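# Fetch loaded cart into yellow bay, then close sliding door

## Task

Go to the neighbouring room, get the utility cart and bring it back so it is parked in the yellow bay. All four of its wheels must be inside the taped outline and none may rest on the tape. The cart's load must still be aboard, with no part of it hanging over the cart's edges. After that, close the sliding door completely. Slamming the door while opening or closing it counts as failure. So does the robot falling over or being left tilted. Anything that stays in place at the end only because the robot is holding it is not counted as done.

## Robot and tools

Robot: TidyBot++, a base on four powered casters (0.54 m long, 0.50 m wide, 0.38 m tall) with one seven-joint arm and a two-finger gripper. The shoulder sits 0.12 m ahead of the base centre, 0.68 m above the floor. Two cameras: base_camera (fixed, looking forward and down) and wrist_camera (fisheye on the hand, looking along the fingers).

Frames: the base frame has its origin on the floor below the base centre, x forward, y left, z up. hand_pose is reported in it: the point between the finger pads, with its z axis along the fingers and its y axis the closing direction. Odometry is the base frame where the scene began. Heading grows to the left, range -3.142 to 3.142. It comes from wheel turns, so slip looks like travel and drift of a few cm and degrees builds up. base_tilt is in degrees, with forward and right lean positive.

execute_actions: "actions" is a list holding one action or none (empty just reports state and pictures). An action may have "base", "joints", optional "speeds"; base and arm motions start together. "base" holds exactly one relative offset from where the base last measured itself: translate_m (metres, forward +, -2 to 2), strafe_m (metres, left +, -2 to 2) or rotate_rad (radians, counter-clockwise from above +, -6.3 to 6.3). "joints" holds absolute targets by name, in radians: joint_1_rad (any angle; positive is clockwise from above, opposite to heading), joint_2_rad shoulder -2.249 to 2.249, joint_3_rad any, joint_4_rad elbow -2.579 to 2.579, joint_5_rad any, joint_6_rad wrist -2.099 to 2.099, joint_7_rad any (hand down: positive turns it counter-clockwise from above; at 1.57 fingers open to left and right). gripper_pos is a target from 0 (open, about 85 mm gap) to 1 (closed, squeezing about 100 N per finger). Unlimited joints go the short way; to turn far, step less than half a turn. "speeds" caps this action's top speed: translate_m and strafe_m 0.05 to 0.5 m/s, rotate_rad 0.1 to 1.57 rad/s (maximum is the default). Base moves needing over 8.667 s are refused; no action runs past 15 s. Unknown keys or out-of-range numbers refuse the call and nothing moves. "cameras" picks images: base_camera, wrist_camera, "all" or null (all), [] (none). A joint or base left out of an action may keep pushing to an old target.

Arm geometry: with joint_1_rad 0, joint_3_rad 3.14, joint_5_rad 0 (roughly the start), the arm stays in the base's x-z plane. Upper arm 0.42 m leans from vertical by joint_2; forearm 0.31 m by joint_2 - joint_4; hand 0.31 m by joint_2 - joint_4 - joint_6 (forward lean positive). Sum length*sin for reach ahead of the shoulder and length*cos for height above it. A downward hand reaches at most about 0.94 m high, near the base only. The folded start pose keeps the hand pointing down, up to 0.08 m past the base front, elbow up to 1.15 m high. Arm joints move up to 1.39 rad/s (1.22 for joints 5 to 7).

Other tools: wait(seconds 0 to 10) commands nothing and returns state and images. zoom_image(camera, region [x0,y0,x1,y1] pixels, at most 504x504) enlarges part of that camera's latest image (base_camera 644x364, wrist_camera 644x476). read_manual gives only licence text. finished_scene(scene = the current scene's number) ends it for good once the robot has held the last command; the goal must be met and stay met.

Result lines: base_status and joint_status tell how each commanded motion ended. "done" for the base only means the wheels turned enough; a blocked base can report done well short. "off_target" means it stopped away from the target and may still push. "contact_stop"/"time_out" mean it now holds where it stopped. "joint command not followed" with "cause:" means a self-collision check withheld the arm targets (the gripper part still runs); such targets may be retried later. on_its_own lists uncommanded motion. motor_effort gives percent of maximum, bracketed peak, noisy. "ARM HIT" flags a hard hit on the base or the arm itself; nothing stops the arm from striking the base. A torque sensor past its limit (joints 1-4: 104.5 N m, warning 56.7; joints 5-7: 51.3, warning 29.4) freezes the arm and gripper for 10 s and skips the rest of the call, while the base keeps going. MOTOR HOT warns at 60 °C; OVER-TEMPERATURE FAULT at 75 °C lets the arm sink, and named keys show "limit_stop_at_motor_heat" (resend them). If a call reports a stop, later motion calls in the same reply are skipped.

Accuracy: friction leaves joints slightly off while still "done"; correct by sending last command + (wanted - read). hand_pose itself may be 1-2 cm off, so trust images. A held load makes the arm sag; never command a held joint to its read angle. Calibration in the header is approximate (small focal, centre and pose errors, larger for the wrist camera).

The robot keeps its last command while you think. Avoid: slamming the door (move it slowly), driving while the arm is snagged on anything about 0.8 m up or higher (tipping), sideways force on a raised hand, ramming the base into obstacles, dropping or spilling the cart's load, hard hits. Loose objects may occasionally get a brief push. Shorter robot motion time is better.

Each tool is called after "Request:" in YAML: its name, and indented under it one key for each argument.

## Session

Request:
execute_actions:
  actions: []

Scene clock: 0.00 s.
base_odometry: x=+0.000 y=+0.000 heading=+0.000 (m, m, rad; odometry frame)
base_tilt: forward=-0.2 right=+1.2 (deg)
base_status: not commanded
joint_positions: joint_1_rad=+0.033 joint_2_rad=-0.375 joint_3_rad=+3.177 joint_4_rad=-2.517 joint_5_rad=-0.004 joint_6_rad=-0.878 joint_7_rad=+1.512 gripper_pos=+0.000
joint_status: not commanded
motor_effort: joint_1_rad=+1 joint_2_rad=-1 joint_3_rad=+0 joint_4_rad=+15 joint_5_rad=-1 joint_6_rad=+1 joint_7_rad=+1 (%)
hand_pose: x=+0.2675 y=-0.0063 z=+0.5946 quat_wxyz=(-0.008, +0.996, -0.064, +0.061) (m; base frame)
pictures: base_camera, wrist_camera
camera_calibration (this result's frames):
wrist_camera: T_world_to_cam=[[-0.137655, -0.990117, -0.026835, 0.0415003], [-0.982612, 0.13992, -0.122048, 0.392778], [0.124597, 0.0095678, -0.992161, 0.691579], [0, 0, 0, 1]] pos_world=[0.305493, -0.0204842, 0.73521]
Images, in order (width x height): base_camera 644x364, wrist_camera 644x476.

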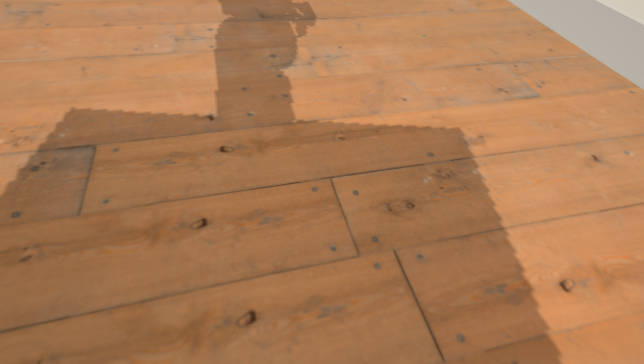

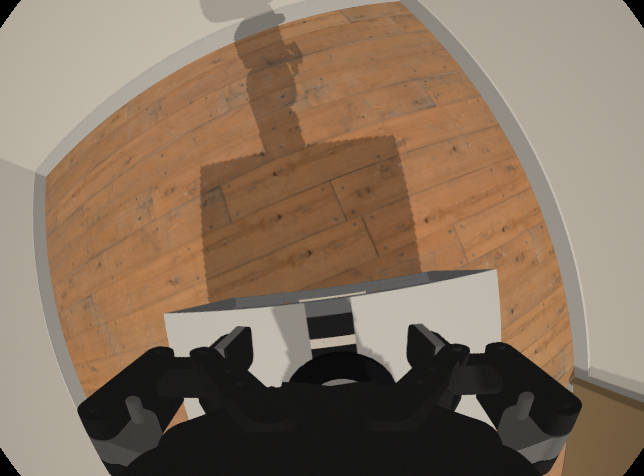

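Request:
execute_actions:
  actions:
    - {"base": {"rotate_rad": -1.309}, "joints": {"joint_1_rad": 0.9, "joint_2_rad": -0.3, "joint_3_rad": 3.13, "joint_4_rad": -1.85, "joint_5_rad": 0.0, "joint_6_rad": -0.1, "joint_7_rad": 1.6}}

Scene clock: 23.53 s.
base_odometry: x=+0.000 y=+0.000 heading=-1.308 (m, m, rad; odometry frame)
base_tilt: forward=-0.2 right=+1.3 (deg)
base_status: done
joint_positions: joint_1_rad=+0.895 joint_2_rad=-0.315 joint_3_rad=+3.142 joint_4_rad=-1.859 joint_5_rad=-0.004 joint_6_rad=-0.131 joint_7_rad=+1.570 gripper_pos=+0.000
joint_status: all done
motor_effort: joint_1_rad=+1(2) joint_2_rad=-10(11) joint_3_rad=+0(3) joint_4_rad=+23(23) joint_5_rad=-1(1) joint_6_rad=+10(9) joint_7_rad=+0(0) (%)
hand_pose: x=+0.4285 y=-0.3842 z=+1.0580 quat_wxyz=(+0.288, +0.669, -0.323, +0.604) (m; base frame)
pictures: base_camera, wrist_camera
camera_calibration (this result's frames):
wrist_camera: T_world_to_cam=[[-0.780085, -0.62542, -0.017815, 0.107806], [-0.0496582, 0.0902719, -0.994678, 1.16485], [0.6237, -0.775049, -0.101477, -0.322752], [0, 0, 0, 1]] pos_world=[0.343242, -0.287877, 1.12782]
Images, in order (width x height): base_camera 644x364, wrist_camera 644x476.

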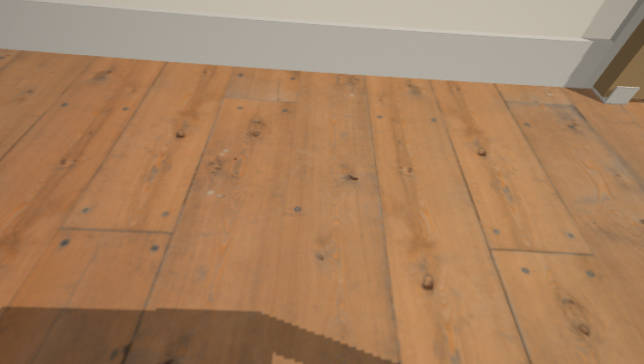

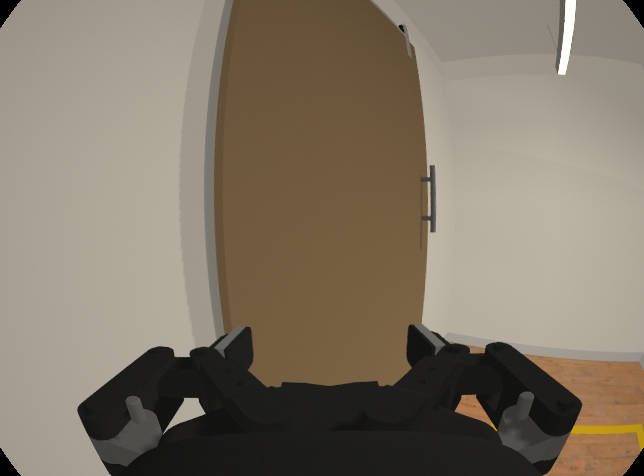

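Request:
execute_actions:
  actions: []

Scene clock: 50.27 s.
base_odometry: x=+0.000 y=+0.000 heading=-1.308 (m, m, rad; odometry frame)
base_tilt: forward=-0.2 right=+1.3 (deg)
base_status: done
joint_positions: joint_1_rad=+0.895 joint_2_rad=-0.315 joint_3_rad=+3.142 joint_4_rad=-1.859 joint_5_rad=-0.004 joint_6_rad=-0.131 joint_7_rad=+1.570 gripper_pos=+0.000
joint_status: all done
motor_effort: joint_1_rad=+0(2) joint_2_rad=-10(11) joint_3_rad=+0(3) joint_4_rad=+23(23) joint_5_rad=-1(1) joint_6_rad=+9(9) joint_7_rad=+0(0) (%)
hand_pose: x=+0.4285 y=-0.3842 z=+1.0580 quat_wxyz=(+0.288, +0.669, -0.323, +0.604) (m; base frame)
pictures: base_camera, wrist_camera
camera_calibration (this result's frames):
wrist_camera: T_world_to_cam=[[-0.780085, -0.62542, -0.0178147, 0.107805], [-0.0496585, 0.0902717, -0.994678, 1.16485], [0.6237, -0.775049, -0.101477, -0.322752], [0, 0, 0, 1]] pos_world=[0.343242, -0.287877, 1.12782]
Images, in order (width x height): base_camera 644x364, wrist_camera 644x476.

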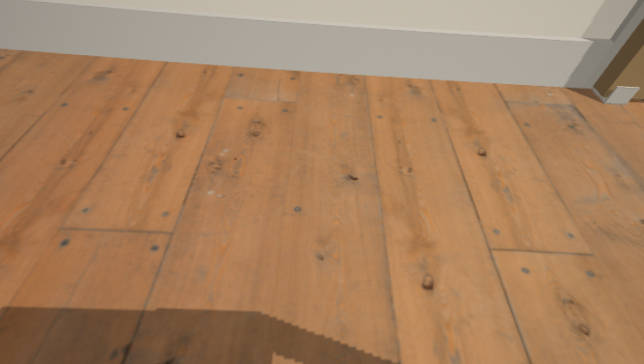

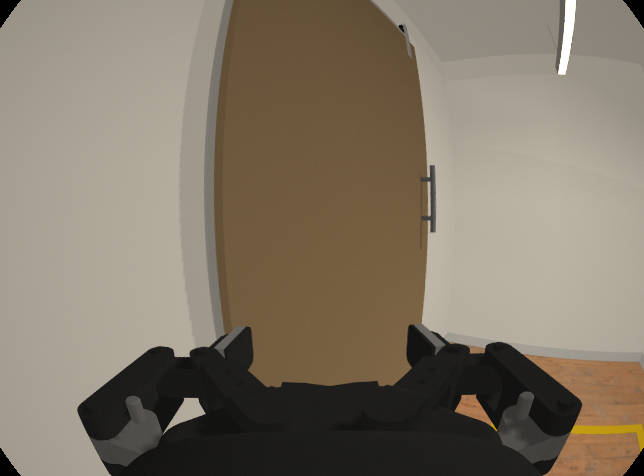

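Request:
execute_actions:
  actions:
    - {"base":{"rotate_rad":-0.02}}
  cameras: []

Request:
execute_actions:
  actions:
    - {"base":{"strafe_m":-1.52},"joints":{"joint_1_rad":0.0,"joint_2_rad":-0.36,"joint_3_rad":3.14,"joint_4_rad":-1.88,"joint_5_rad":0.0,"joint_6_rad":-0.03,"joint_7_rad":1.6,"gripper_pos":0}}

Scene clock: 76.97 s.
base_odometry: x=+0.000 y=+0.000 heading=-1.327 (m, m, rad; odometry frame)
base_tilt: forward=-0.1 right=+1.3 (deg)
base_status: done
joint_positions: joint_1_rad=+0.895 joint_2_rad=-0.314 joint_3_rad=+3.139 joint_4_rad=-1.859 joint_5_rad=-0.004 joint_6_rad=-0.131 joint_7_rad=+1.570 gripper_pos=+0.000
joint_status: not commanded
motor_effort: joint_1_rad=+0(2) joint_2_rad=-9(11) joint_3_rad=+0(2) joint_4_rad=+23(23) joint_5_rad=-1(1) joint_6_rad=+10(9) joint_7_rad=+0(0) (%)
hand_pose: x=+0.4301 y=-0.3836 z=+1.0572 quat_wxyz=(+0.287, +0.670, -0.322, +0.604) (m; base frame)
pictures: none
No camera images: the call's "cameras" was empty. Leave "cameras" out to get every camera's image.

Scene clock: 81.37 s.
base_odometry: x=-1.476 y=-0.364 heading=-1.328 (m, m, rad; odometry frame)
base_tilt: forward=-0.1 right=+1.3 (deg)
base_status: done
joint_positions: joint_1_rad=+0.010 joint_2_rad=-0.344 joint_3_rad=+3.139 joint_4_rad=-1.865 joint_5_rad=-0.004 joint_6_rad=-0.066 joint_7_rad=+1.570 gripper_pos=+0.000
joint_status: all done
motor_effort: joint_1_rad=+0(1) joint_2_rad=-9(11) joint_3_rad=+0(1) joint_4_rad=+23(24) joint_5_rad=-1(0) joint_6_rad=+9(10) joint_7_rad=+1(1) (%)
hand_pose: x=+0.6021 y=-0.0022 z=+1.0887 quat_wxyz=(+0.001, +0.713, -0.004, +0.701) (m; base frame)
pictures: base_camera, wrist_camera
camera_calibration (this result's frames):
wrist_camera: T_world_to_cam=[[-0.00627329, -0.999839, -0.0167854, 0.0148238], [-0.0135078, 0.0168689, -0.999766, 1.15308], [0.999889, -0.00604509, -0.0136115, -0.452353], [0, 0, 0, 1]] pos_world=[0.467971, -0.00736425, 1.1469]
Images, in order (width x height): base_camera 644x364, wrist_camera 644x476.

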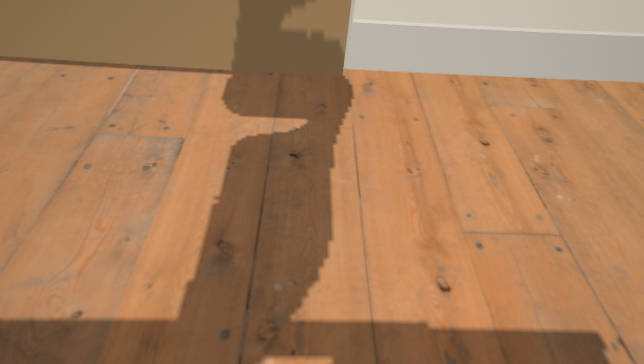

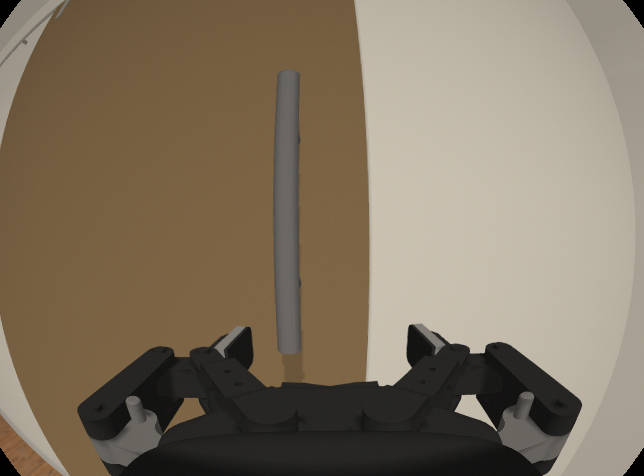

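Request:
execute_actions:
  actions:
    - {"base":{"strafe_m":0.04},"joints":{"joint_2_rad":-0.16,"joint_4_rad":-1.56,"joint_6_rad":-0.19}}
  cameras: []

Request:
execute_actions:
  actions:
    - {"joints":{"joint_2_rad":0.03,"joint_4_rad":-1.37,"joint_6_rad":-0.2,"gripper_pos":0.0}}
  cameras: ["wrist_camera"]

Scene clock: 105.17 s.
base_odometry: x=-1.437 y=-0.355 heading=-1.328 (m, m, rad; odometry frame)
base_tilt: forward=-0.2 right=+1.4 (deg)
base_status: done
joint_positions: joint_1_rad=+0.007 joint_2_rad=-0.168 joint_3_rad=+3.137 joint_4_rad=-1.573 joint_5_rad=-0.004 joint_6_rad=-0.155 joint_7_rad=+1.570 gripper_pos=+0.000
joint_status: all done
motor_effort: joint_1_rad=+0(1) joint_2_rad=-15(16) joint_3_rad=+1(3) joint_4_rad=+22(24) joint_5_rad=-1(1) joint_6_rad=+9(10) joint_7_rad=+0(0) (%)
hand_pose: x=+0.6698 y=+0.0004 z=+1.1521 quat_wxyz=(-0.001, +0.703, -0.002, +0.711) (m; base frame)
pictures: none
No camera images: the call's "cameras" was empty. Leave "cameras" out to get every camera's image.

Scene clock: 106.60 s.
base_odometry: x=-1.437 y=-0.355 heading=-1.328 (m, m, rad; odometry frame)
base_tilt: forward=-0.2 right=+1.4 (deg)
base_status: not commanded
joint_positions: joint_1_rad=+0.007 joint_2_rad=+0.031 joint_3_rad=+3.137 joint_4_rad=-1.382 joint_5_rad=-0.004 joint_6_rad=-0.166 joint_7_rad=+1.570 gripper_pos=+0.000
joint_status: all done
motor_effort: joint_1_rad=+0(0) joint_2_rad=-21(23) joint_3_rad=+0(0) joint_4_rad=+22(24) joint_5_rad=+0(1) joint_6_rad=+10(10) joint_7_rad=+1(0) (%)
hand_pose: x=+0.7536 y=-0.0002 z=+1.1494 quat_wxyz=(-0.001, +0.710, -0.003, +0.704) (m; base frame)
pictures: wrist_camera
camera_calibration (this result's frames):
wrist_camera: T_world_to_cam=[[-0.000160613, -0.999844, -0.0176381, 0.015203], [-0.00543417, 0.0176387, -0.99983, 1.20985], [0.999985, -0.0000647373, -0.00543615, -0.61247], [0, 0, 0, 1]] pos_world=[0.619037, -0.00617912, 1.20658]
Images, in order (width x height): wrist_camera 644x476.

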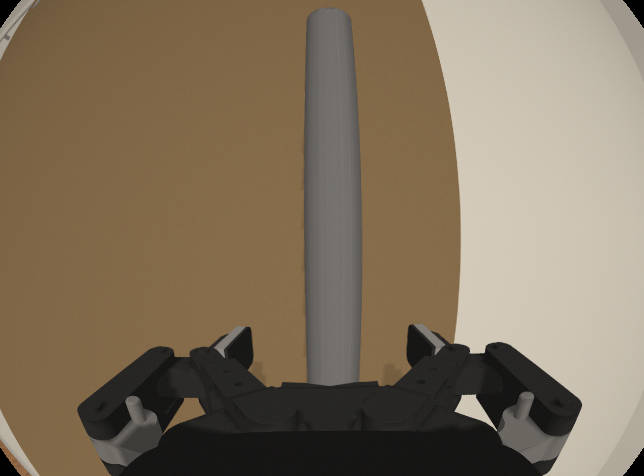

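Request:
execute_actions:
  actions:
    - {"base":{"strafe_m":0.85},"speeds":{"strafe_m":0.25},"joints":{"gripper_pos":0.45}}

Scene clock: 113.43 s.
base_odometry: x=-0.612 y=-0.151 heading=-1.329 (m, m, rad; odometry frame)
base_tilt: forward=-0.1 right=+1.3 (deg)
base_status: done
joint_positions: joint_1_rad=+0.005 joint_2_rad=+0.025 joint_3_rad=+3.145 joint_4_rad=-1.378 joint_5_rad=-0.004 joint_6_rad=-0.182 joint_7_rad=+1.570 gripper_pos=+0.450
joint_status: all done
motor_effort: joint_1_rad=+1(22) joint_2_rad=-22(25) joint_3_rad=+0(19) joint_4_rad=+23(26) joint_5_rad=-1(3) joint_6_rad=+10(13) joint_7_rad=+0(1) (%)
hand_pose: x=+0.7507 y=-0.0041 z=+1.1506 quat_wxyz=(+0.001, +0.712, -0.005, +0.702) (m; base frame)
pictures: base_camera, wrist_camera
camera_calibration (this result's frames):
wrist_camera: T_world_to_cam=[[-0.00672382, -0.999827, -0.0173438, 0.0158318], [-0.0114593, 0.0174201, -0.999783, 1.21555], [0.999912, -0.00652361, -0.0115745, -0.602462], [0, 0, 0, 1]] pos_world=[0.616444, -0.00927613, 1.20858]
Images, in order (width x height): base_camera 644x364, wrist_camera 644x476.

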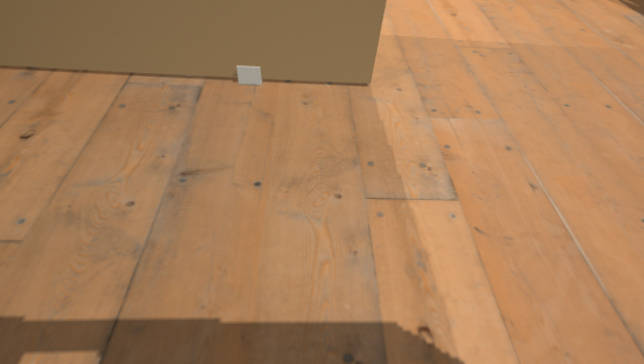

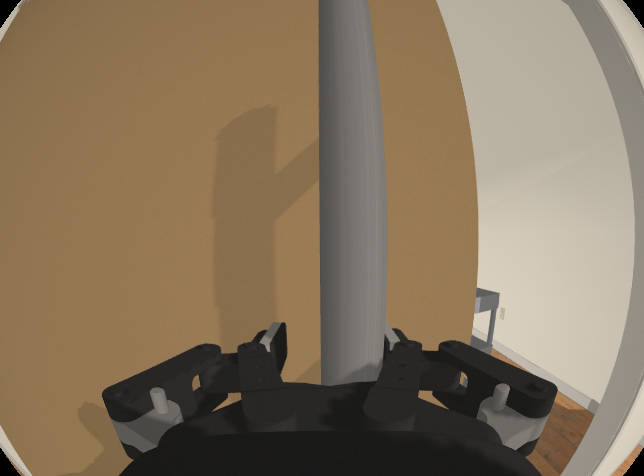

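Request:
execute_actions:
  actions:
    - {"base":{"strafe_m":0.08},"speeds":{"strafe_m":0.12},"joints":{"joint_2_rad":0.0}}

Scene clock: 123.23 s.
base_odometry: x=-0.534 y=-0.132 heading=-1.330 (m, m, rad; odometry frame)
base_tilt: forward=-0.2 right=+1.3 (deg)
base_status: done
joint_positions: joint_1_rad=+0.048 joint_2_rad=+0.018 joint_3_rad=+3.184 joint_4_rad=-1.378 joint_5_rad=-0.004 joint_6_rad=-0.182 joint_7_rad=+1.570 gripper_pos=+0.450
joint_status: all done
motor_effort: joint_1_rad=-6(14) joint_2_rad=-23(28) joint_3_rad=-6(12) joint_4_rad=+25(26) joint_5_rad=-1(2) joint_6_rad=+11(12) joint_7_rad=+1(0) (%)
hand_pose: x=+0.7456 y=-0.0545 z=+1.1548 quat_wxyz=(+0.030, +0.709, -0.033, +0.704) (m; base frame)
pictures: base_camera, wrist_camera
camera_calibration (this result's frames):
wrist_camera: T_world_to_cam=[[-0.0871789, -0.99606, -0.0162762, 0.0245047], [-0.00353724, 0.0166478, -0.999855, 1.21466], [0.996186, -0.0871087, -0.00497464, -0.606934], [0, 0, 0, 1]] pos_world=[0.611052, -0.0486825, 1.21186]
Images, in order (width x height): base_camera 644x364, wrist_camera 644x476.

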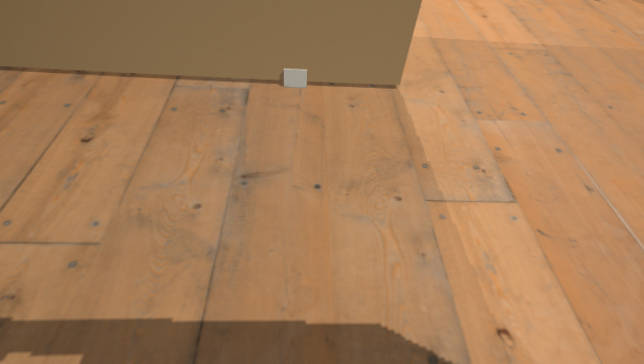

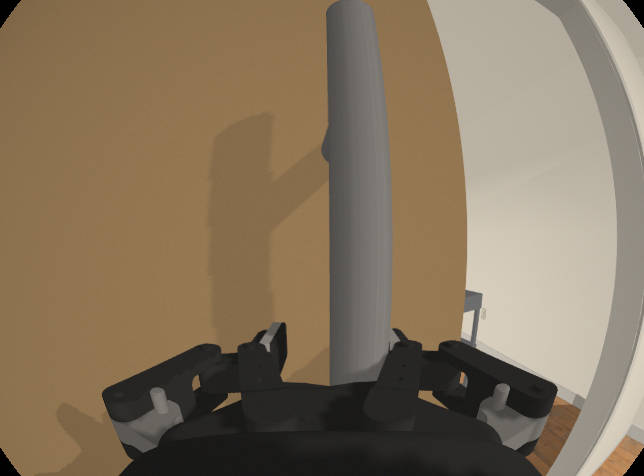

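Request:
execute_actions:
  actions:
    - {"base":{"strafe_m":-0.075},"joints":{"gripper_pos":0.0,"joint_2_rad":-0.36,"joint_4_rad":-1.88,"joint_6_rad":-0.15}}
  cameras: []

Request:
execute_actions:
  actions:
    - {"base":{"strafe_m":-0.45},"joints":{"joint_2_rad":-0.36,"joint_4_rad":-1.95,"joint_6_rad":-0.35}}

Scene clock: 132.70 s.
base_odometry: x=-0.607 y=-0.150 heading=-1.329 (m, m, rad; odometry frame)
base_tilt: forward=-0.2 right=+1.3 (deg)
base_status: done
joint_positions: joint_1_rad=+0.002 joint_2_rad=-0.350 joint_3_rad=+3.143 joint_4_rad=-1.869 joint_5_rad=-0.004 joint_6_rad=-0.182 joint_7_rad=+1.570 gripper_pos=+0.000
joint_status: all done
motor_effort: joint_1_rad=+1(5) joint_2_rad=-8(22) joint_3_rad=+0(4) joint_4_rad=+23(24) joint_5_rad=-1(1) joint_6_rad=+9(10) joint_7_rad=+0(0) (%)
hand_pose: x=+0.5973 y=-0.0004 z=+1.0528 quat_wxyz=(-0.001, +0.752, -0.003, +0.660) (m; base frame)
pictures: none
No camera images: the call's "cameras" was empty. Leave "cameras" out to get every camera's image.

Scene clock: 134.97 s.
base_odometry: x=-1.044 y=-0.257 heading=-1.330 (m, m, rad; odometry frame)
base_tilt: forward=-0.1 right=+1.2 (deg)
base_status: done
joint_positions: joint_1_rad=+0.002 joint_2_rad=-0.352 joint_3_rad=+3.143 joint_4_rad=-1.949 joint_5_rad=-0.004 joint_6_rad=-0.328 joint_7_rad=+1.570 gripper_pos=+0.000
joint_status: all done
motor_effort: joint_1_rad=+0(1) joint_2_rad=-8(10) joint_3_rad=+0(3) joint_4_rad=+23(25) joint_5_rad=-1(1) joint_6_rad=+8(10) joint_7_rad=+0(0) (%)
hand_pose: x=+0.5803 y=-0.0002 z=+0.9607 quat_wxyz=(-0.001, +0.821, -0.003, +0.572) (m; base frame)
pictures: base_camera, wrist_camera
camera_calibration (this result's frames):
wrist_camera: T_world_to_cam=[[-0.00675049, -0.999823, -0.0175415, 0.0155218], [-0.344141, 0.0187932, -0.93873, 1.15807], [0.938894, -0.000300135, -0.344207, -0.079292], [0, 0, 0, 1]] pos_world=[0.473092, -0.00626865, 1.0601]
Images, in order (width x height): base_camera 644x364, wrist_camera 644x476.

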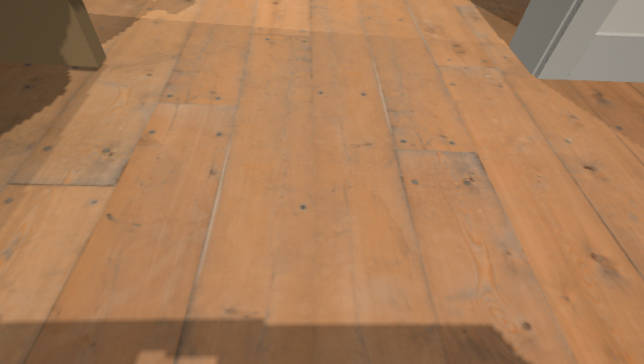

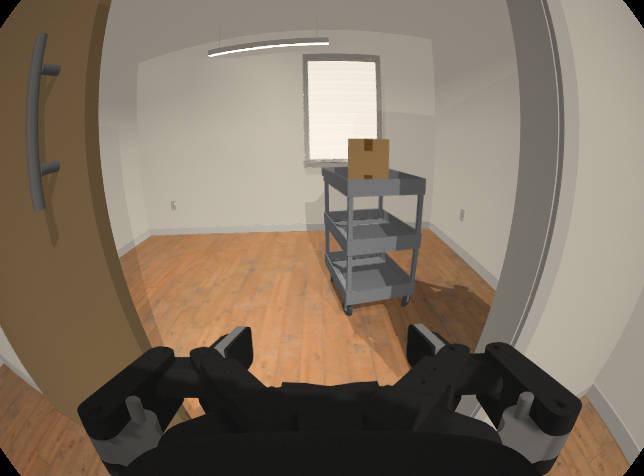

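Request:
zoom_image:
  camera: "wrist_camera"
  region: [290, 120, 470, 330]

Region (290, 120, 470, 330) of wrist_camera's 644x476 image, scaled by 2.400; it fills the left 432 columns of this view, and the rest is white.

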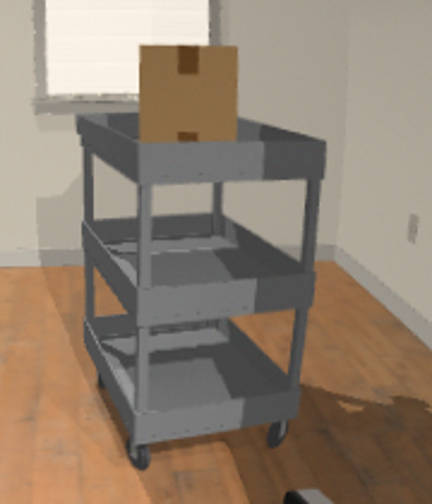

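Request:
execute_actions:
  actions:
    - {"base":{"translate_m":1.34},"joints":{"joint_1_rad":0.25,"joint_2_rad":-0.5,"joint_4_rad":-1.75,"joint_6_rad":-0.78}}

Scene clock: 259.00 s.
base_odometry: x=-0.725 y=-1.559 heading=-1.330 (m, m, rad; odometry frame)
base_tilt: forward=-0.2 right=+1.2 (deg)
base_status: done
joint_positions: joint_1_rad=+0.239 joint_2_rad=-0.499 joint_3_rad=+3.143 joint_4_rad=-1.757 joint_5_rad=-0.004 joint_6_rad=-0.748 joint_7_rad=+1.570 gripper_pos=+0.000
joint_status: all done
motor_effort: joint_1_rad=+0(0) joint_2_rad=-3(8) joint_3_rad=+0(1) joint_4_rad=+21(24) joint_5_rad=-1(1) joint_6_rad=+8(10) joint_7_rad=+0(0) (%)
hand_pose: x=+0.4885 y=-0.0887 z=+1.0167 quat_wxyz=(+0.062, +0.837, -0.102, +0.534) (m; base frame)
pictures: base_camera, wrist_camera
camera_calibration (this result's frames):
wrist_camera: T_world_to_cam=[[-0.240877, -0.970402, -0.0172818, 0.0441031], [-0.403471, 0.116314, -0.90757, 1.18666], [0.882717, -0.21164, -0.419546, 0.111484], [0, 0, 0, 1]] pos_world=[0.390997, -0.0716331, 1.12451]
Images, in order (width x height): base_camera 644x364, wrist_camera 644x476.

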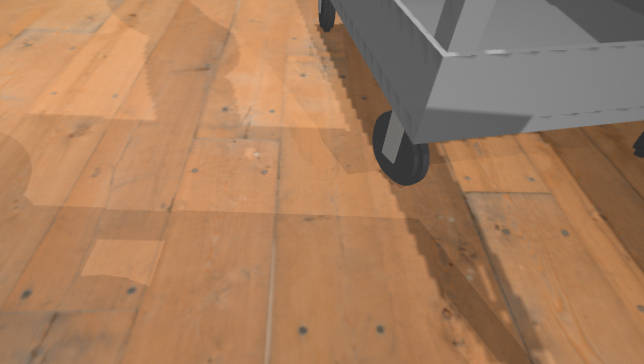

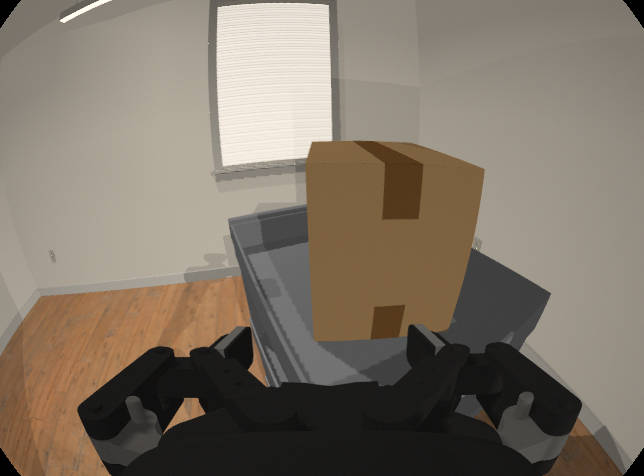

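Request:
execute_actions:
  actions:
    - {"base":{"strafe_m":0.33},"joints":{"joint_1_rad":-1.4}}
  cameras: []

Request:
execute_actions:
  actions:
    - {"base":{"translate_m":1.8},"joints":{"joint_1_rad":-2.9,"joint_6_rad":-0.65}}

Scene clock: 324.13 s.
base_odometry: x=-0.404 y=-1.480 heading=-1.331 (m, m, rad; odometry frame)
base_tilt: forward=-0.2 right=+1.3 (deg)
base_status: done
joint_positions: joint_1_rad=-1.389 joint_2_rad=-0.499 joint_3_rad=+3.141 joint_4_rad=-1.757 joint_5_rad=-0.004 joint_6_rad=-0.749 joint_7_rad=+1.570 gripper_pos=+0.000
joint_status: all done
motor_effort: joint_1_rad=+0(1) joint_2_rad=-3(4) joint_3_rad=+1(2) joint_4_rad=+21(22) joint_5_rad=-1(1) joint_6_rad=+9(9) joint_7_rad=+0(0) (%)
hand_pose: x=+0.1853 y=+0.3741 z=+1.0167 quat_wxyz=(-0.346, +0.648, +0.539, +0.412) (m; base frame)
pictures: none
No camera images: the call's "cameras" was empty. Leave "cameras" out to get every camera's image.

Scene clock: 329.10 s.
base_odometry: x=+0.026 y=-3.228 heading=-1.330 (m, m, rad; odometry frame)
base_tilt: forward=-0.1 right=+1.3 (deg)
base_status: done
joint_positions: joint_1_rad=-2.889 joint_2_rad=-0.501 joint_3_rad=+3.141 joint_4_rad=-1.757 joint_5_rad=-0.004 joint_6_rad=-0.684 joint_7_rad=+1.570 gripper_pos=+0.000
joint_status: all done
motor_effort: joint_1_rad=+0(1) joint_2_rad=-3(5) joint_3_rad=+0(2) joint_4_rad=+22(22) joint_5_rad=+0(1) joint_6_rad=+9(9) joint_7_rad=+0(0) (%)
hand_pose: x=-0.2564 y=+0.0943 z=+1.0360 quat_wxyz=(-0.561, +0.104, +0.818, +0.069) (m; base frame)
pictures: base_camera, wrist_camera
camera_calibration (this result's frames):
wrist_camera: T_world_to_cam=[[0.250982, 0.967856, -0.0161982, -0.0151461], [0.343093, -0.104592, -0.93346, 1.12143], [-0.905149, 0.228724, -0.358316, 0.25249], [0, 0, 0, 1]] pos_world=[-0.152414, 0.0742022, 1.13704]
Images, in order (width x height): base_camera 644x364, wrist_camera 644x476.

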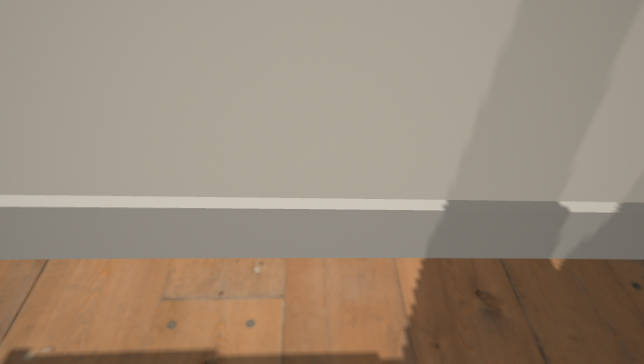

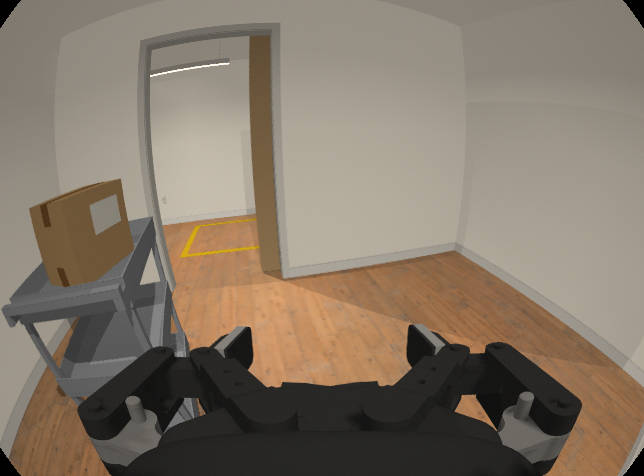

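Request:
execute_actions:
  actions:
    - {"base":{"rotate_rad":2.9},"joints":{"joint_1_rad":-1.3,"joint_2_rad":0.15,"joint_4_rad":-0.92,"joint_6_rad":-2.09,"joint_7_rad":0.42,"gripper_pos":0.52}}
  cameras: []

Request:
execute_actions:
  actions:
    - {"base":{"strafe_m":0.68},"joints":{"joint_1_rad":0.01}}

Scene clock: 354.10 s.
base_odometry: x=+0.026 y=-3.228 heading=+1.569 (m, m, rad; odometry frame)
base_tilt: forward=-0.2 right=+1.2 (deg)
base_status: done
joint_positions: joint_1_rad=-1.312 joint_2_rad=+0.143 joint_3_rad=+3.141 joint_4_rad=-0.935 joint_5_rad=-0.004 joint_6_rad=-2.054 joint_7_rad=+0.449 gripper_pos=+0.520
joint_status: all done
motor_effort: joint_1_rad=+0(1) joint_2_rad=-19(20) joint_3_rad=+0(1) joint_4_rad=+15(22) joint_5_rad=-1(1) joint_6_rad=+1(10) joint_7_rad=+0(1) (%)
hand_pose: x=+0.2032 y=+0.3294 z=+0.9359 quat_wxyz=(-0.006, +0.995, +0.096, +0.000) (m; base frame)
pictures: none
No camera images: the call's "cameras" was empty. Leave "cameras" out to get every camera's image.

Scene clock: 356.97 s.
base_odometry: x=-0.655 y=-3.228 heading=+1.569 (m, m, rad; odometry frame)
base_tilt: forward=-0.2 right=+1.3 (deg)
base_status: done
joint_positions: joint_1_rad=-0.003 joint_2_rad=+0.146 joint_3_rad=+3.141 joint_4_rad=-0.933 joint_5_rad=-0.004 joint_6_rad=-2.057 joint_7_rad=+0.449 gripper_pos=+0.520
joint_status: all done
motor_effort: joint_1_rad=+0(2) joint_2_rad=-19(21) joint_3_rad=-1(0) joint_4_rad=+15(16) joint_5_rad=+0(0) joint_6_rad=+0(2) joint_7_rad=+0(0) (%)
hand_pose: x=+0.4591 y=+0.0037 z=+0.9353 quat_wxyz=(-0.003, +0.848, -0.530, +0.002) (m; base frame)
pictures: base_camera, wrist_camera
camera_calibration (this result's frames):
wrist_camera: T_world_to_cam=[[-0.903787, -0.427885, -0.00920109, 0.420133], [-0.427889, 0.90383, -0.00160174, 0.251113], [0.00900158, 0.00248941, -0.999956, 1.06602], [0, 0, 0, 1]] pos_world=[0.477564, -0.0498488, 1.07024]
Images, in order (width x height): base_camera 644x364, wrist_camera 644x476.

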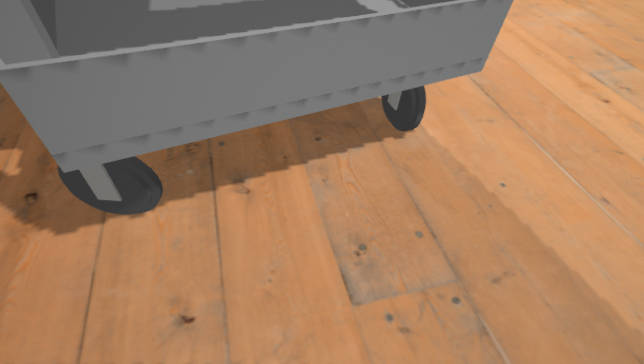

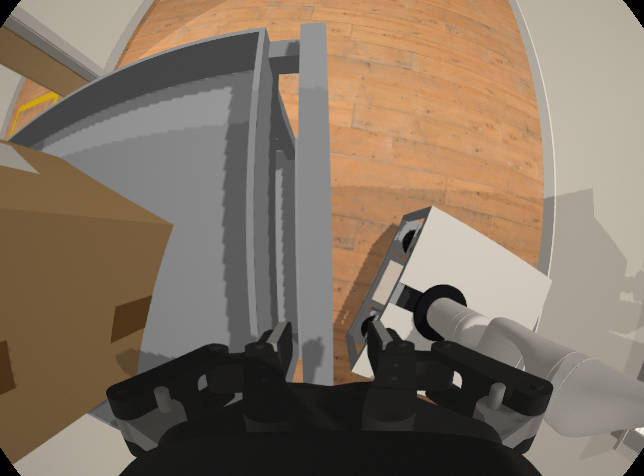

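Request:
execute_actions:
  actions:
    - {"joints":{"joint_1_rad":0.10,"joint_2_rad":0.182,"joint_4_rad":-1.048,"joint_6_rad":-1.89,"joint_7_rad":0.565}}
  cameras: ["wrist_camera"]

Scene clock: 380.57 s.
base_odometry: x=-0.655 y=-3.228 heading=+1.569 (m, m, rad; odometry frame)
base_tilt: forward=-0.1 right=+1.3 (deg)
base_status: not commanded
joint_positions: joint_1_rad=+0.091 joint_2_rad=+0.177 joint_3_rad=+3.141 joint_4_rad=-1.038 joint_5_rad=-0.004 joint_6_rad=-1.920 joint_7_rad=+0.538 gripper_pos=+0.520
joint_status: all done
motor_effort: joint_1_rad=+0(1) joint_2_rad=-21(22) joint_3_rad=+0(1) joint_4_rad=+16(16) joint_5_rad=+0(0) joint_6_rad=+1(1) joint_7_rad=+0(0) (%)
hand_pose: x=+0.4885 y=-0.0307 z=+0.8940 quat_wxyz=(-0.003, +0.847, -0.532, +0.002) (m; base frame)
pictures: wrist_camera
camera_calibration (this result's frames):
wrist_camera: T_world_to_cam=[[-0.905607, -0.424021, -0.00904152, 0.432429], [-0.424023, 0.90565, -0.00183663, 0.293069], [0.00896722, 0.00217055, -0.999957, 1.02452], [0, 0, 0, 1]] pos_world=[0.506691, -0.0842822, 1.02893]
Images, in order (width x height): wrist_camera 644x476.

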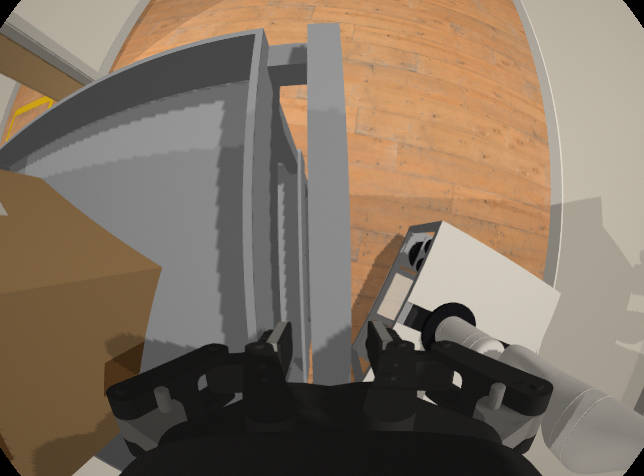

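Request:
execute_actions:
  actions:
    - {"joints":{"joint_2_rad":0.143,"joint_4_rad":-1.212,"joint_6_rad":-1.75}}
  cameras: ["wrist_camera"]

Scene clock: 396.87 s.
base_odometry: x=-0.655 y=-3.228 heading=+1.569 (m, m, rad; odometry frame)
base_tilt: forward=-0.1 right=+1.2 (deg)
base_status: not commanded
joint_positions: joint_1_rad=+0.091 joint_2_rad=+0.160 joint_3_rad=+3.141 joint_4_rad=-1.202 joint_5_rad=-0.004 joint_6_rad=-1.784 joint_7_rad=+0.538 gripper_pos=+0.520
joint_status: all done
motor_effort: joint_1_rad=+0(0) joint_2_rad=-20(21) joint_3_rad=+0(0) joint_4_rad=+17(17) joint_5_rad=+0(1) joint_6_rad=+1(0) joint_7_rad=+0(0) (%)
hand_pose: x=+0.4907 y=-0.0308 z=+0.8513 quat_wxyz=(-0.001, +0.847, -0.532, -0.003) (m; base frame)
pictures: wrist_camera
camera_calibration (this result's frames):
wrist_camera: T_world_to_cam=[[-0.905879, -0.423535, -0.000376613, 0.426791], [-0.423534, 0.905874, 0.00336761, 0.289409], [-0.00108514, 0.00321015, -0.999994, 0.986804], [0, 0, 0, 1]] pos_world=[0.510267, -0.0845743, 0.985984]
Images, in order (width x height): wrist_camera 644x476.

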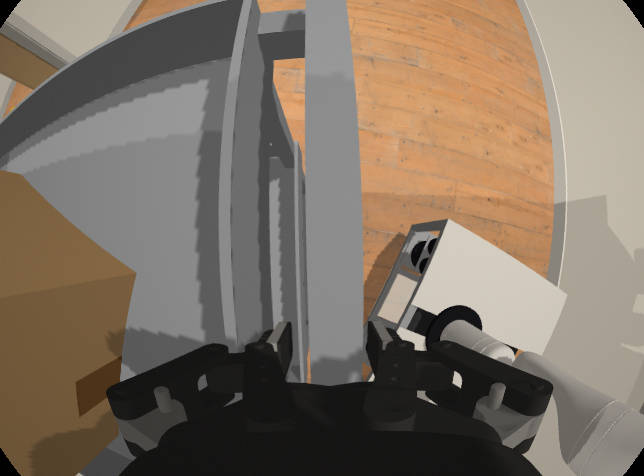

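Request:
execute_actions:
  actions:
    - {"joints":{"gripper_pos":1.0}}
  cameras: []

Request:
execute_actions:
  actions:
    - {"base":{"strafe_m":0.22},"speeds":{"strafe_m":0.22},"joints":{"joint_1_rad":-0.005,"joint_7_rad":0.0}}

Scene clock: 403.87 s.
base_odometry: x=-0.655 y=-3.228 heading=+1.569 (m, m, rad; odometry frame)
base_tilt: forward=-0.1 right=+1.3 (deg)
base_status: not commanded
joint_positions: joint_1_rad=+0.093 joint_2_rad=+0.152 joint_3_rad=+3.141 joint_4_rad=-1.207 joint_5_rad=-0.002 joint_6_rad=-1.782 joint_7_rad=+0.541 gripper_pos=+0.745
joint_status: gripper_pos off_target (ended at +0.745, target +1.000)
motor_effort: joint_1_rad=+0(4) joint_2_rad=-20(23) joint_3_rad=+0(3) joint_4_rad=+17(20) joint_5_rad=+1(5) joint_6_rad=+1(11) joint_7_rad=-1(2) (%)
hand_pose: x=+0.4889 y=-0.0320 z=+0.8524 quat_wxyz=(-0.001, +0.847, -0.532, -0.001) (m; base frame)
pictures: none
No camera images: the call's "cameras" was empty. Leave "cameras" out to get every camera's image.

Scene clock: 405.60 s.
base_odometry: x=-0.875 y=-3.228 heading=+1.570 (m, m, rad; odometry frame)
base_tilt: forward=-0.2 right=+1.4 (deg)
base_status: done
joint_positions: joint_1_rad=+0.010 joint_2_rad=+0.150 joint_3_rad=+3.153 joint_4_rad=-1.209 joint_5_rad=+0.002 joint_6_rad=-1.771 joint_7_rad=+0.001 gripper_pos=+0.745
joint_status: all done
motor_effort: joint_1_rad=-4(6) joint_2_rad=-21(25) joint_3_rad=-3(5) joint_4_rad=+16(21) joint_5_rad=-2(8) joint_6_rad=+2(10) joint_7_rad=+4(14) (%)
hand_pose: x=+0.4931 y=-0.0071 z=+0.8526 quat_wxyz=(-0.003, +0.699, -0.715, +0.006) (m; base frame)
pictures: base_camera, wrist_camera
camera_calibration (this result's frames):
wrist_camera: T_world_to_cam=[[-0.999343, 0.0334919, -0.0138475, 0.499772], [0.0335798, 0.999417, -0.00615835, 0.052341], [0.0136332, -0.0066193, -0.999885, 0.980585], [0, 0, 0, 1]] pos_world=[0.484317, -0.0625581, 0.987715]
Images, in order (width x height): base_camera 644x364, wrist_camera 644x476.

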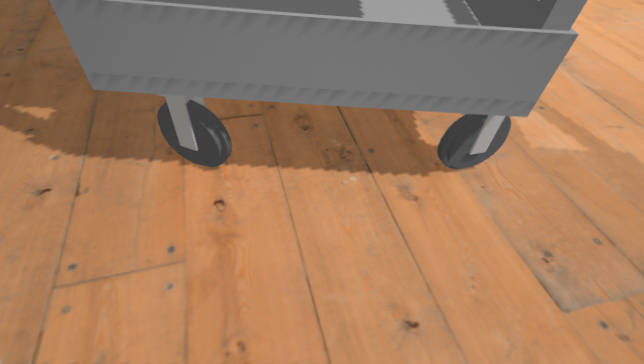

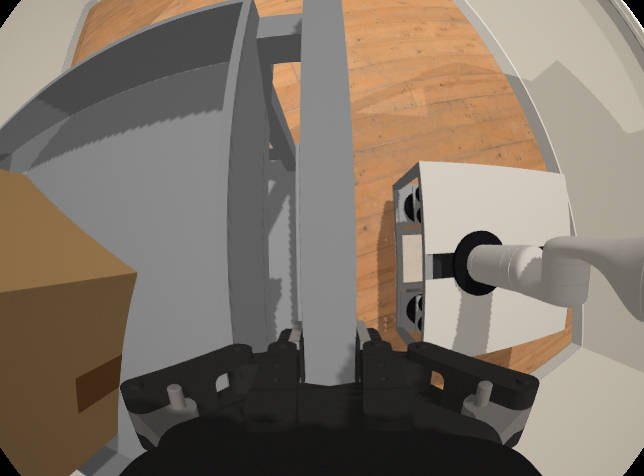

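Request:
execute_actions:
  actions:
    - {"base":{"translate_m":0.8},"speeds":{"translate_m":0.4}}

Scene clock: 416.70 s.
base_odometry: x=-0.875 y=-2.427 heading=+1.571 (m, m, rad; odometry frame)
base_tilt: forward=-0.1 right=+1.4 (deg)
base_status: done
joint_positions: joint_1_rad=+0.012 joint_2_rad=+0.150 joint_3_rad=+3.153 joint_4_rad=-1.208 joint_5_rad=+0.002 joint_6_rad=-1.776 joint_7_rad=-0.015 gripper_pos=+0.745
joint_status: not commanded
motor_effort: joint_1_rad=-3(6) joint_2_rad=-22(24) joint_3_rad=-3(5) joint_4_rad=+16(30) joint_5_rad=-2(6) joint_6_rad=+3(16) joint_7_rad=+6(7) (%)
hand_pose: x=+0.4913 y=-0.0078 z=+0.8530 quat_wxyz=(-0.001, +0.693, -0.721, +0.004) (m; base frame)
pictures: base_camera, wrist_camera
camera_calibration (this result's frames):
wrist_camera: T_world_to_cam=[[-0.998656, 0.0509965, -0.00930018, 0.493954], [0.0510563, 0.998676, -0.00631622, 0.0445892], [0.00896576, -0.00678256, -0.999937, 0.983336], [0, 0, 0, 1]] pos_world=[0.482197, -0.0630505, 0.98815]
Images, in order (width x height): base_camera 644x364, wrist_camera 644x476.

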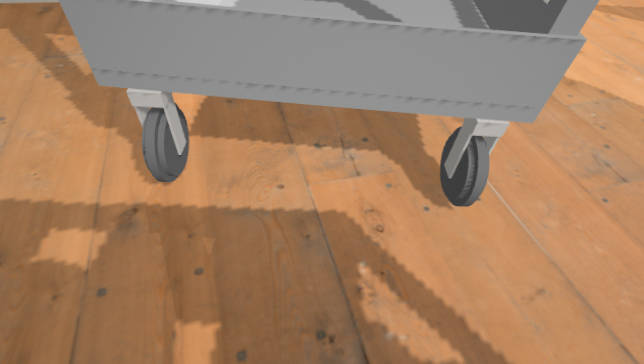

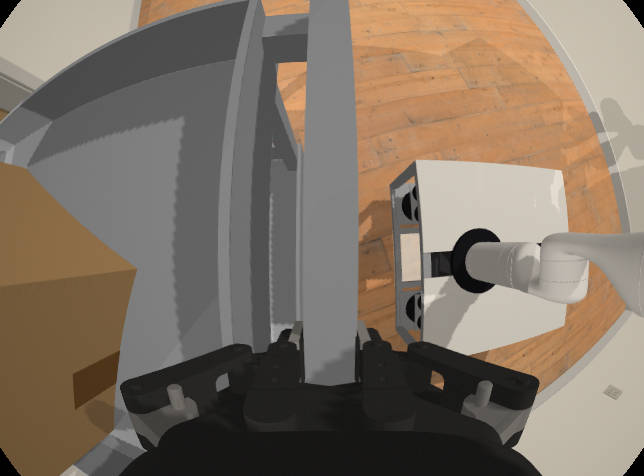

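Request:
execute_actions:
  actions:
    - {"base":{"translate_m":0.6},"speeds":{"translate_m":0.4},"joints":{"joint_7_rad":0.06}}

Scene clock: 434.43 s.
base_odometry: x=-0.875 y=-1.827 heading=+1.571 (m, m, rad; odometry frame)
base_tilt: forward=-0.1 right=+1.3 (deg)
base_status: done
joint_positions: joint_1_rad=+0.016 joint_2_rad=+0.150 joint_3_rad=+3.156 joint_4_rad=-1.208 joint_5_rad=+0.002 joint_6_rad=-1.776 joint_7_rad=-0.009 gripper_pos=+0.745
joint_status: joint_7_rad off_target (ended at -0.009, target +0.060)
motor_effort: joint_1_rad=-4(6) joint_2_rad=-22(24) joint_3_rad=-5(6) joint_4_rad=+16(29) joint_5_rad=-4(5) joint_6_rad=+2(16) joint_7_rad=+7(7) (%)
hand_pose: x=+0.4915 y=-0.0103 z=+0.8529 quat_wxyz=(-0.001, +0.693, -0.721, +0.004) (m; base frame)
pictures: base_camera, wrist_camera
camera_calibration (this result's frames):
wrist_camera: T_world_to_cam=[[-0.998615, 0.0516691, -0.00992388, 0.494743], [0.0517384, 0.998637, -0.00685659, 0.0472399], [0.00955608, -0.00736053, -0.999927, 0.98298], [0, 0, 0, 1]] pos_world=[0.482221, -0.0655032, 0.988142]
Images, in order (width x height): base_camera 644x364, wrist_camera 644x476.

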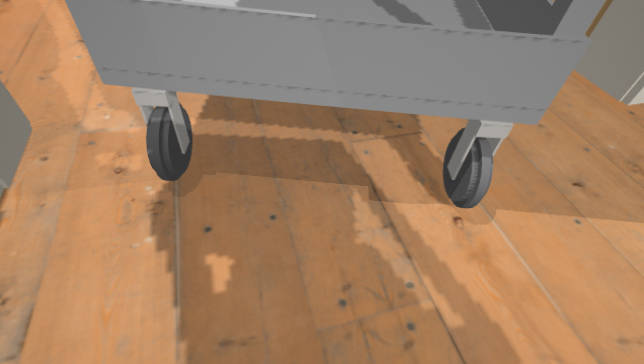

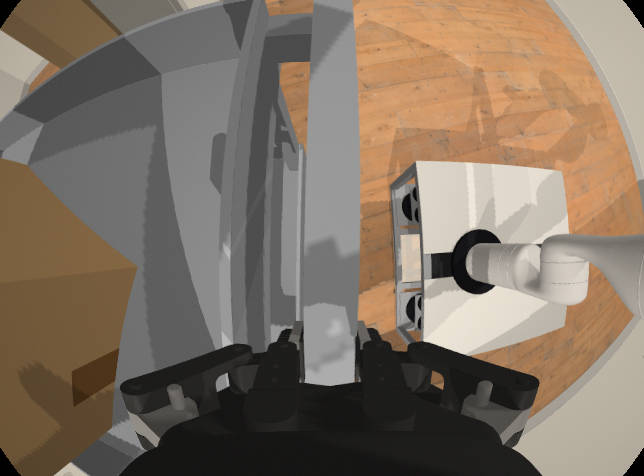

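Request:
execute_actions:
  actions:
    - {"base":{"strafe_m":-0.165},"speeds":{"strafe_m":0.2},"joints":{"joint_7_rad":0.29}}
  cameras: []

Request:
execute_actions:
  actions:
    - {"base":{"rotate_rad":0.24},"speeds":{"rotate_rad":0.4},"joints":{"joint_1_rad":0.345,"joint_7_rad":0.38}}

Scene clock: 499.73 s.
base_odometry: x=-0.710 y=-1.827 heading=+1.571 (m, m, rad; odometry frame)
base_tilt: forward=-0.2 right=+1.3 (deg)
base_status: done
joint_positions: joint_1_rad=-0.006 joint_2_rad=+0.150 joint_3_rad=+3.141 joint_4_rad=-1.208 joint_5_rad=+0.002 joint_6_rad=-1.764 joint_7_rad=+0.259 gripper_pos=+0.745
joint_status: all done
motor_effort: joint_1_rad=+0(7) joint_2_rad=-21(24) joint_3_rad=+0(7) joint_4_rad=+14(19) joint_5_rad=-2(4) joint_6_rad=-2(6) joint_7_rad=+0(17) (%)
hand_pose: x=+0.4953 y=+0.0032 z=+0.8528 quat_wxyz=(-0.005, +0.795, -0.607, +0.008) (m; base frame)
pictures: none
No camera images: the call's "cameras" was empty. Leave "cameras" out to get every camera's image.

Scene clock: 501.23 s.
base_odometry: x=-0.710 y=-1.827 heading=+1.811 (m, m, rad; odometry frame)
base_tilt: forward=-0.3 right=+1.3 (deg)
base_status: done
joint_positions: joint_1_rad=+0.317 joint_2_rad=+0.150 joint_3_rad=+3.138 joint_4_rad=-1.208 joint_5_rad=+0.008 joint_6_rad=-1.755 joint_7_rad=+0.350 gripper_pos=+0.745
joint_status: all done
motor_effort: joint_1_rad=+3(7) joint_2_rad=-23(24) joint_3_rad=+2(5) joint_4_rad=+15(16) joint_5_rad=+2(7) joint_6_rad=-2(4) joint_7_rad=+1(4) (%)
hand_pose: x=+0.4792 y=-0.1180 z=+0.8529 quat_wxyz=(-0.003, +0.719, -0.695, +0.014) (m; base frame)
pictures: base_camera, wrist_camera
camera_calibration (this result's frames):
wrist_camera: T_world_to_cam=[[-0.999389, -0.0231498, -0.0261685, 0.493495], [-0.0226784, 0.999578, -0.0181696, 0.200824], [0.0265781, -0.0175651, -0.999492, 0.972524], [0, 0, 0, 1]] pos_world=[0.471901, -0.172232, 0.988593]
Images, in order (width x height): base_camera 644x364, wrist_camera 644x476.

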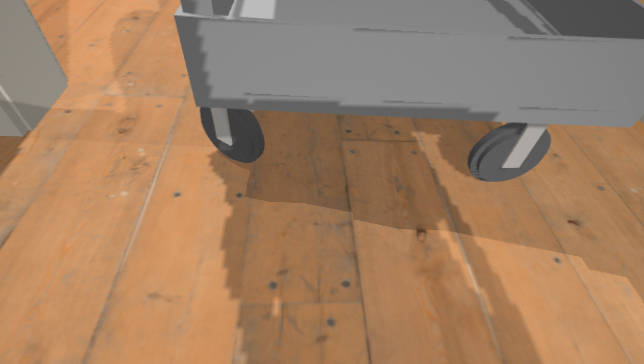

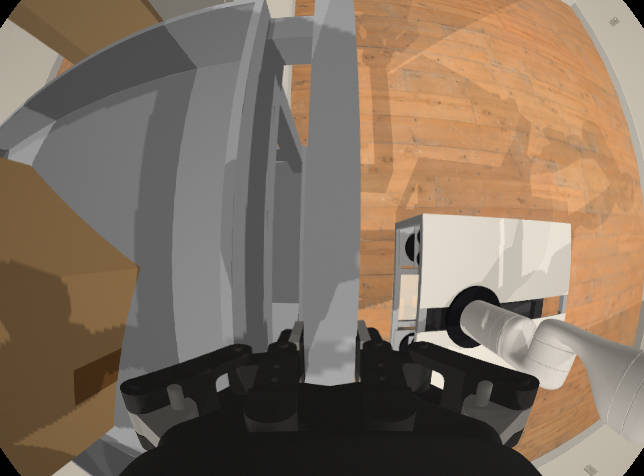

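Request:
execute_actions:
  actions:
    - {"base":{"translate_m":1.2},"speeds":{"translate_m":0.4}}

Scene clock: 518.80 s.
base_odometry: x=-0.997 y=-0.662 heading=+1.812 (m, m, rad; odometry frame)
base_tilt: forward=-0.1 right=+1.3 (deg)
base_status: done
joint_positions: joint_1_rad=+0.305 joint_2_rad=+0.146 joint_3_rad=+3.109 joint_4_rad=-1.212 joint_5_rad=-0.007 joint_6_rad=-1.783 joint_7_rad=+0.422 gripper_pos=+0.745
joint_status: not commanded
motor_effort: joint_1_rad=+8(10) joint_2_rad=-22(24) joint_3_rad=+7(8) joint_4_rad=+17(30) joint_5_rad=+4(6) joint_6_rad=+4(17) joint_7_rad=-8(11) (%)
hand_pose: x=+0.4744 y=-0.0964 z=+0.8532 quat_wxyz=(-0.005, +0.759, -0.652, -0.002) (m; base frame)
pictures: base_camera, wrist_camera
camera_calibration (this result's frames):
wrist_camera: T_world_to_cam=[[-0.990299, -0.138784, -0.00685532, 0.457233], [-0.138841, 0.990277, 0.00860093, 0.210503], [0.005595, 0.00946929, -0.99994, 0.986303], [0, 0, 0, 1]] pos_world=[0.476505, -0.154339, 0.987567]
Images, in order (width x height): base_camera 644x364, wrist_camera 644x476.

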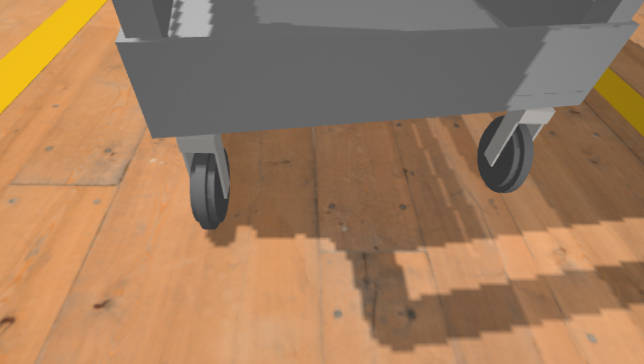

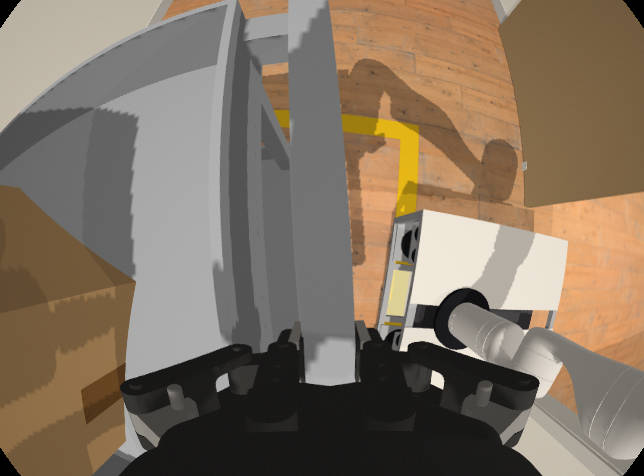

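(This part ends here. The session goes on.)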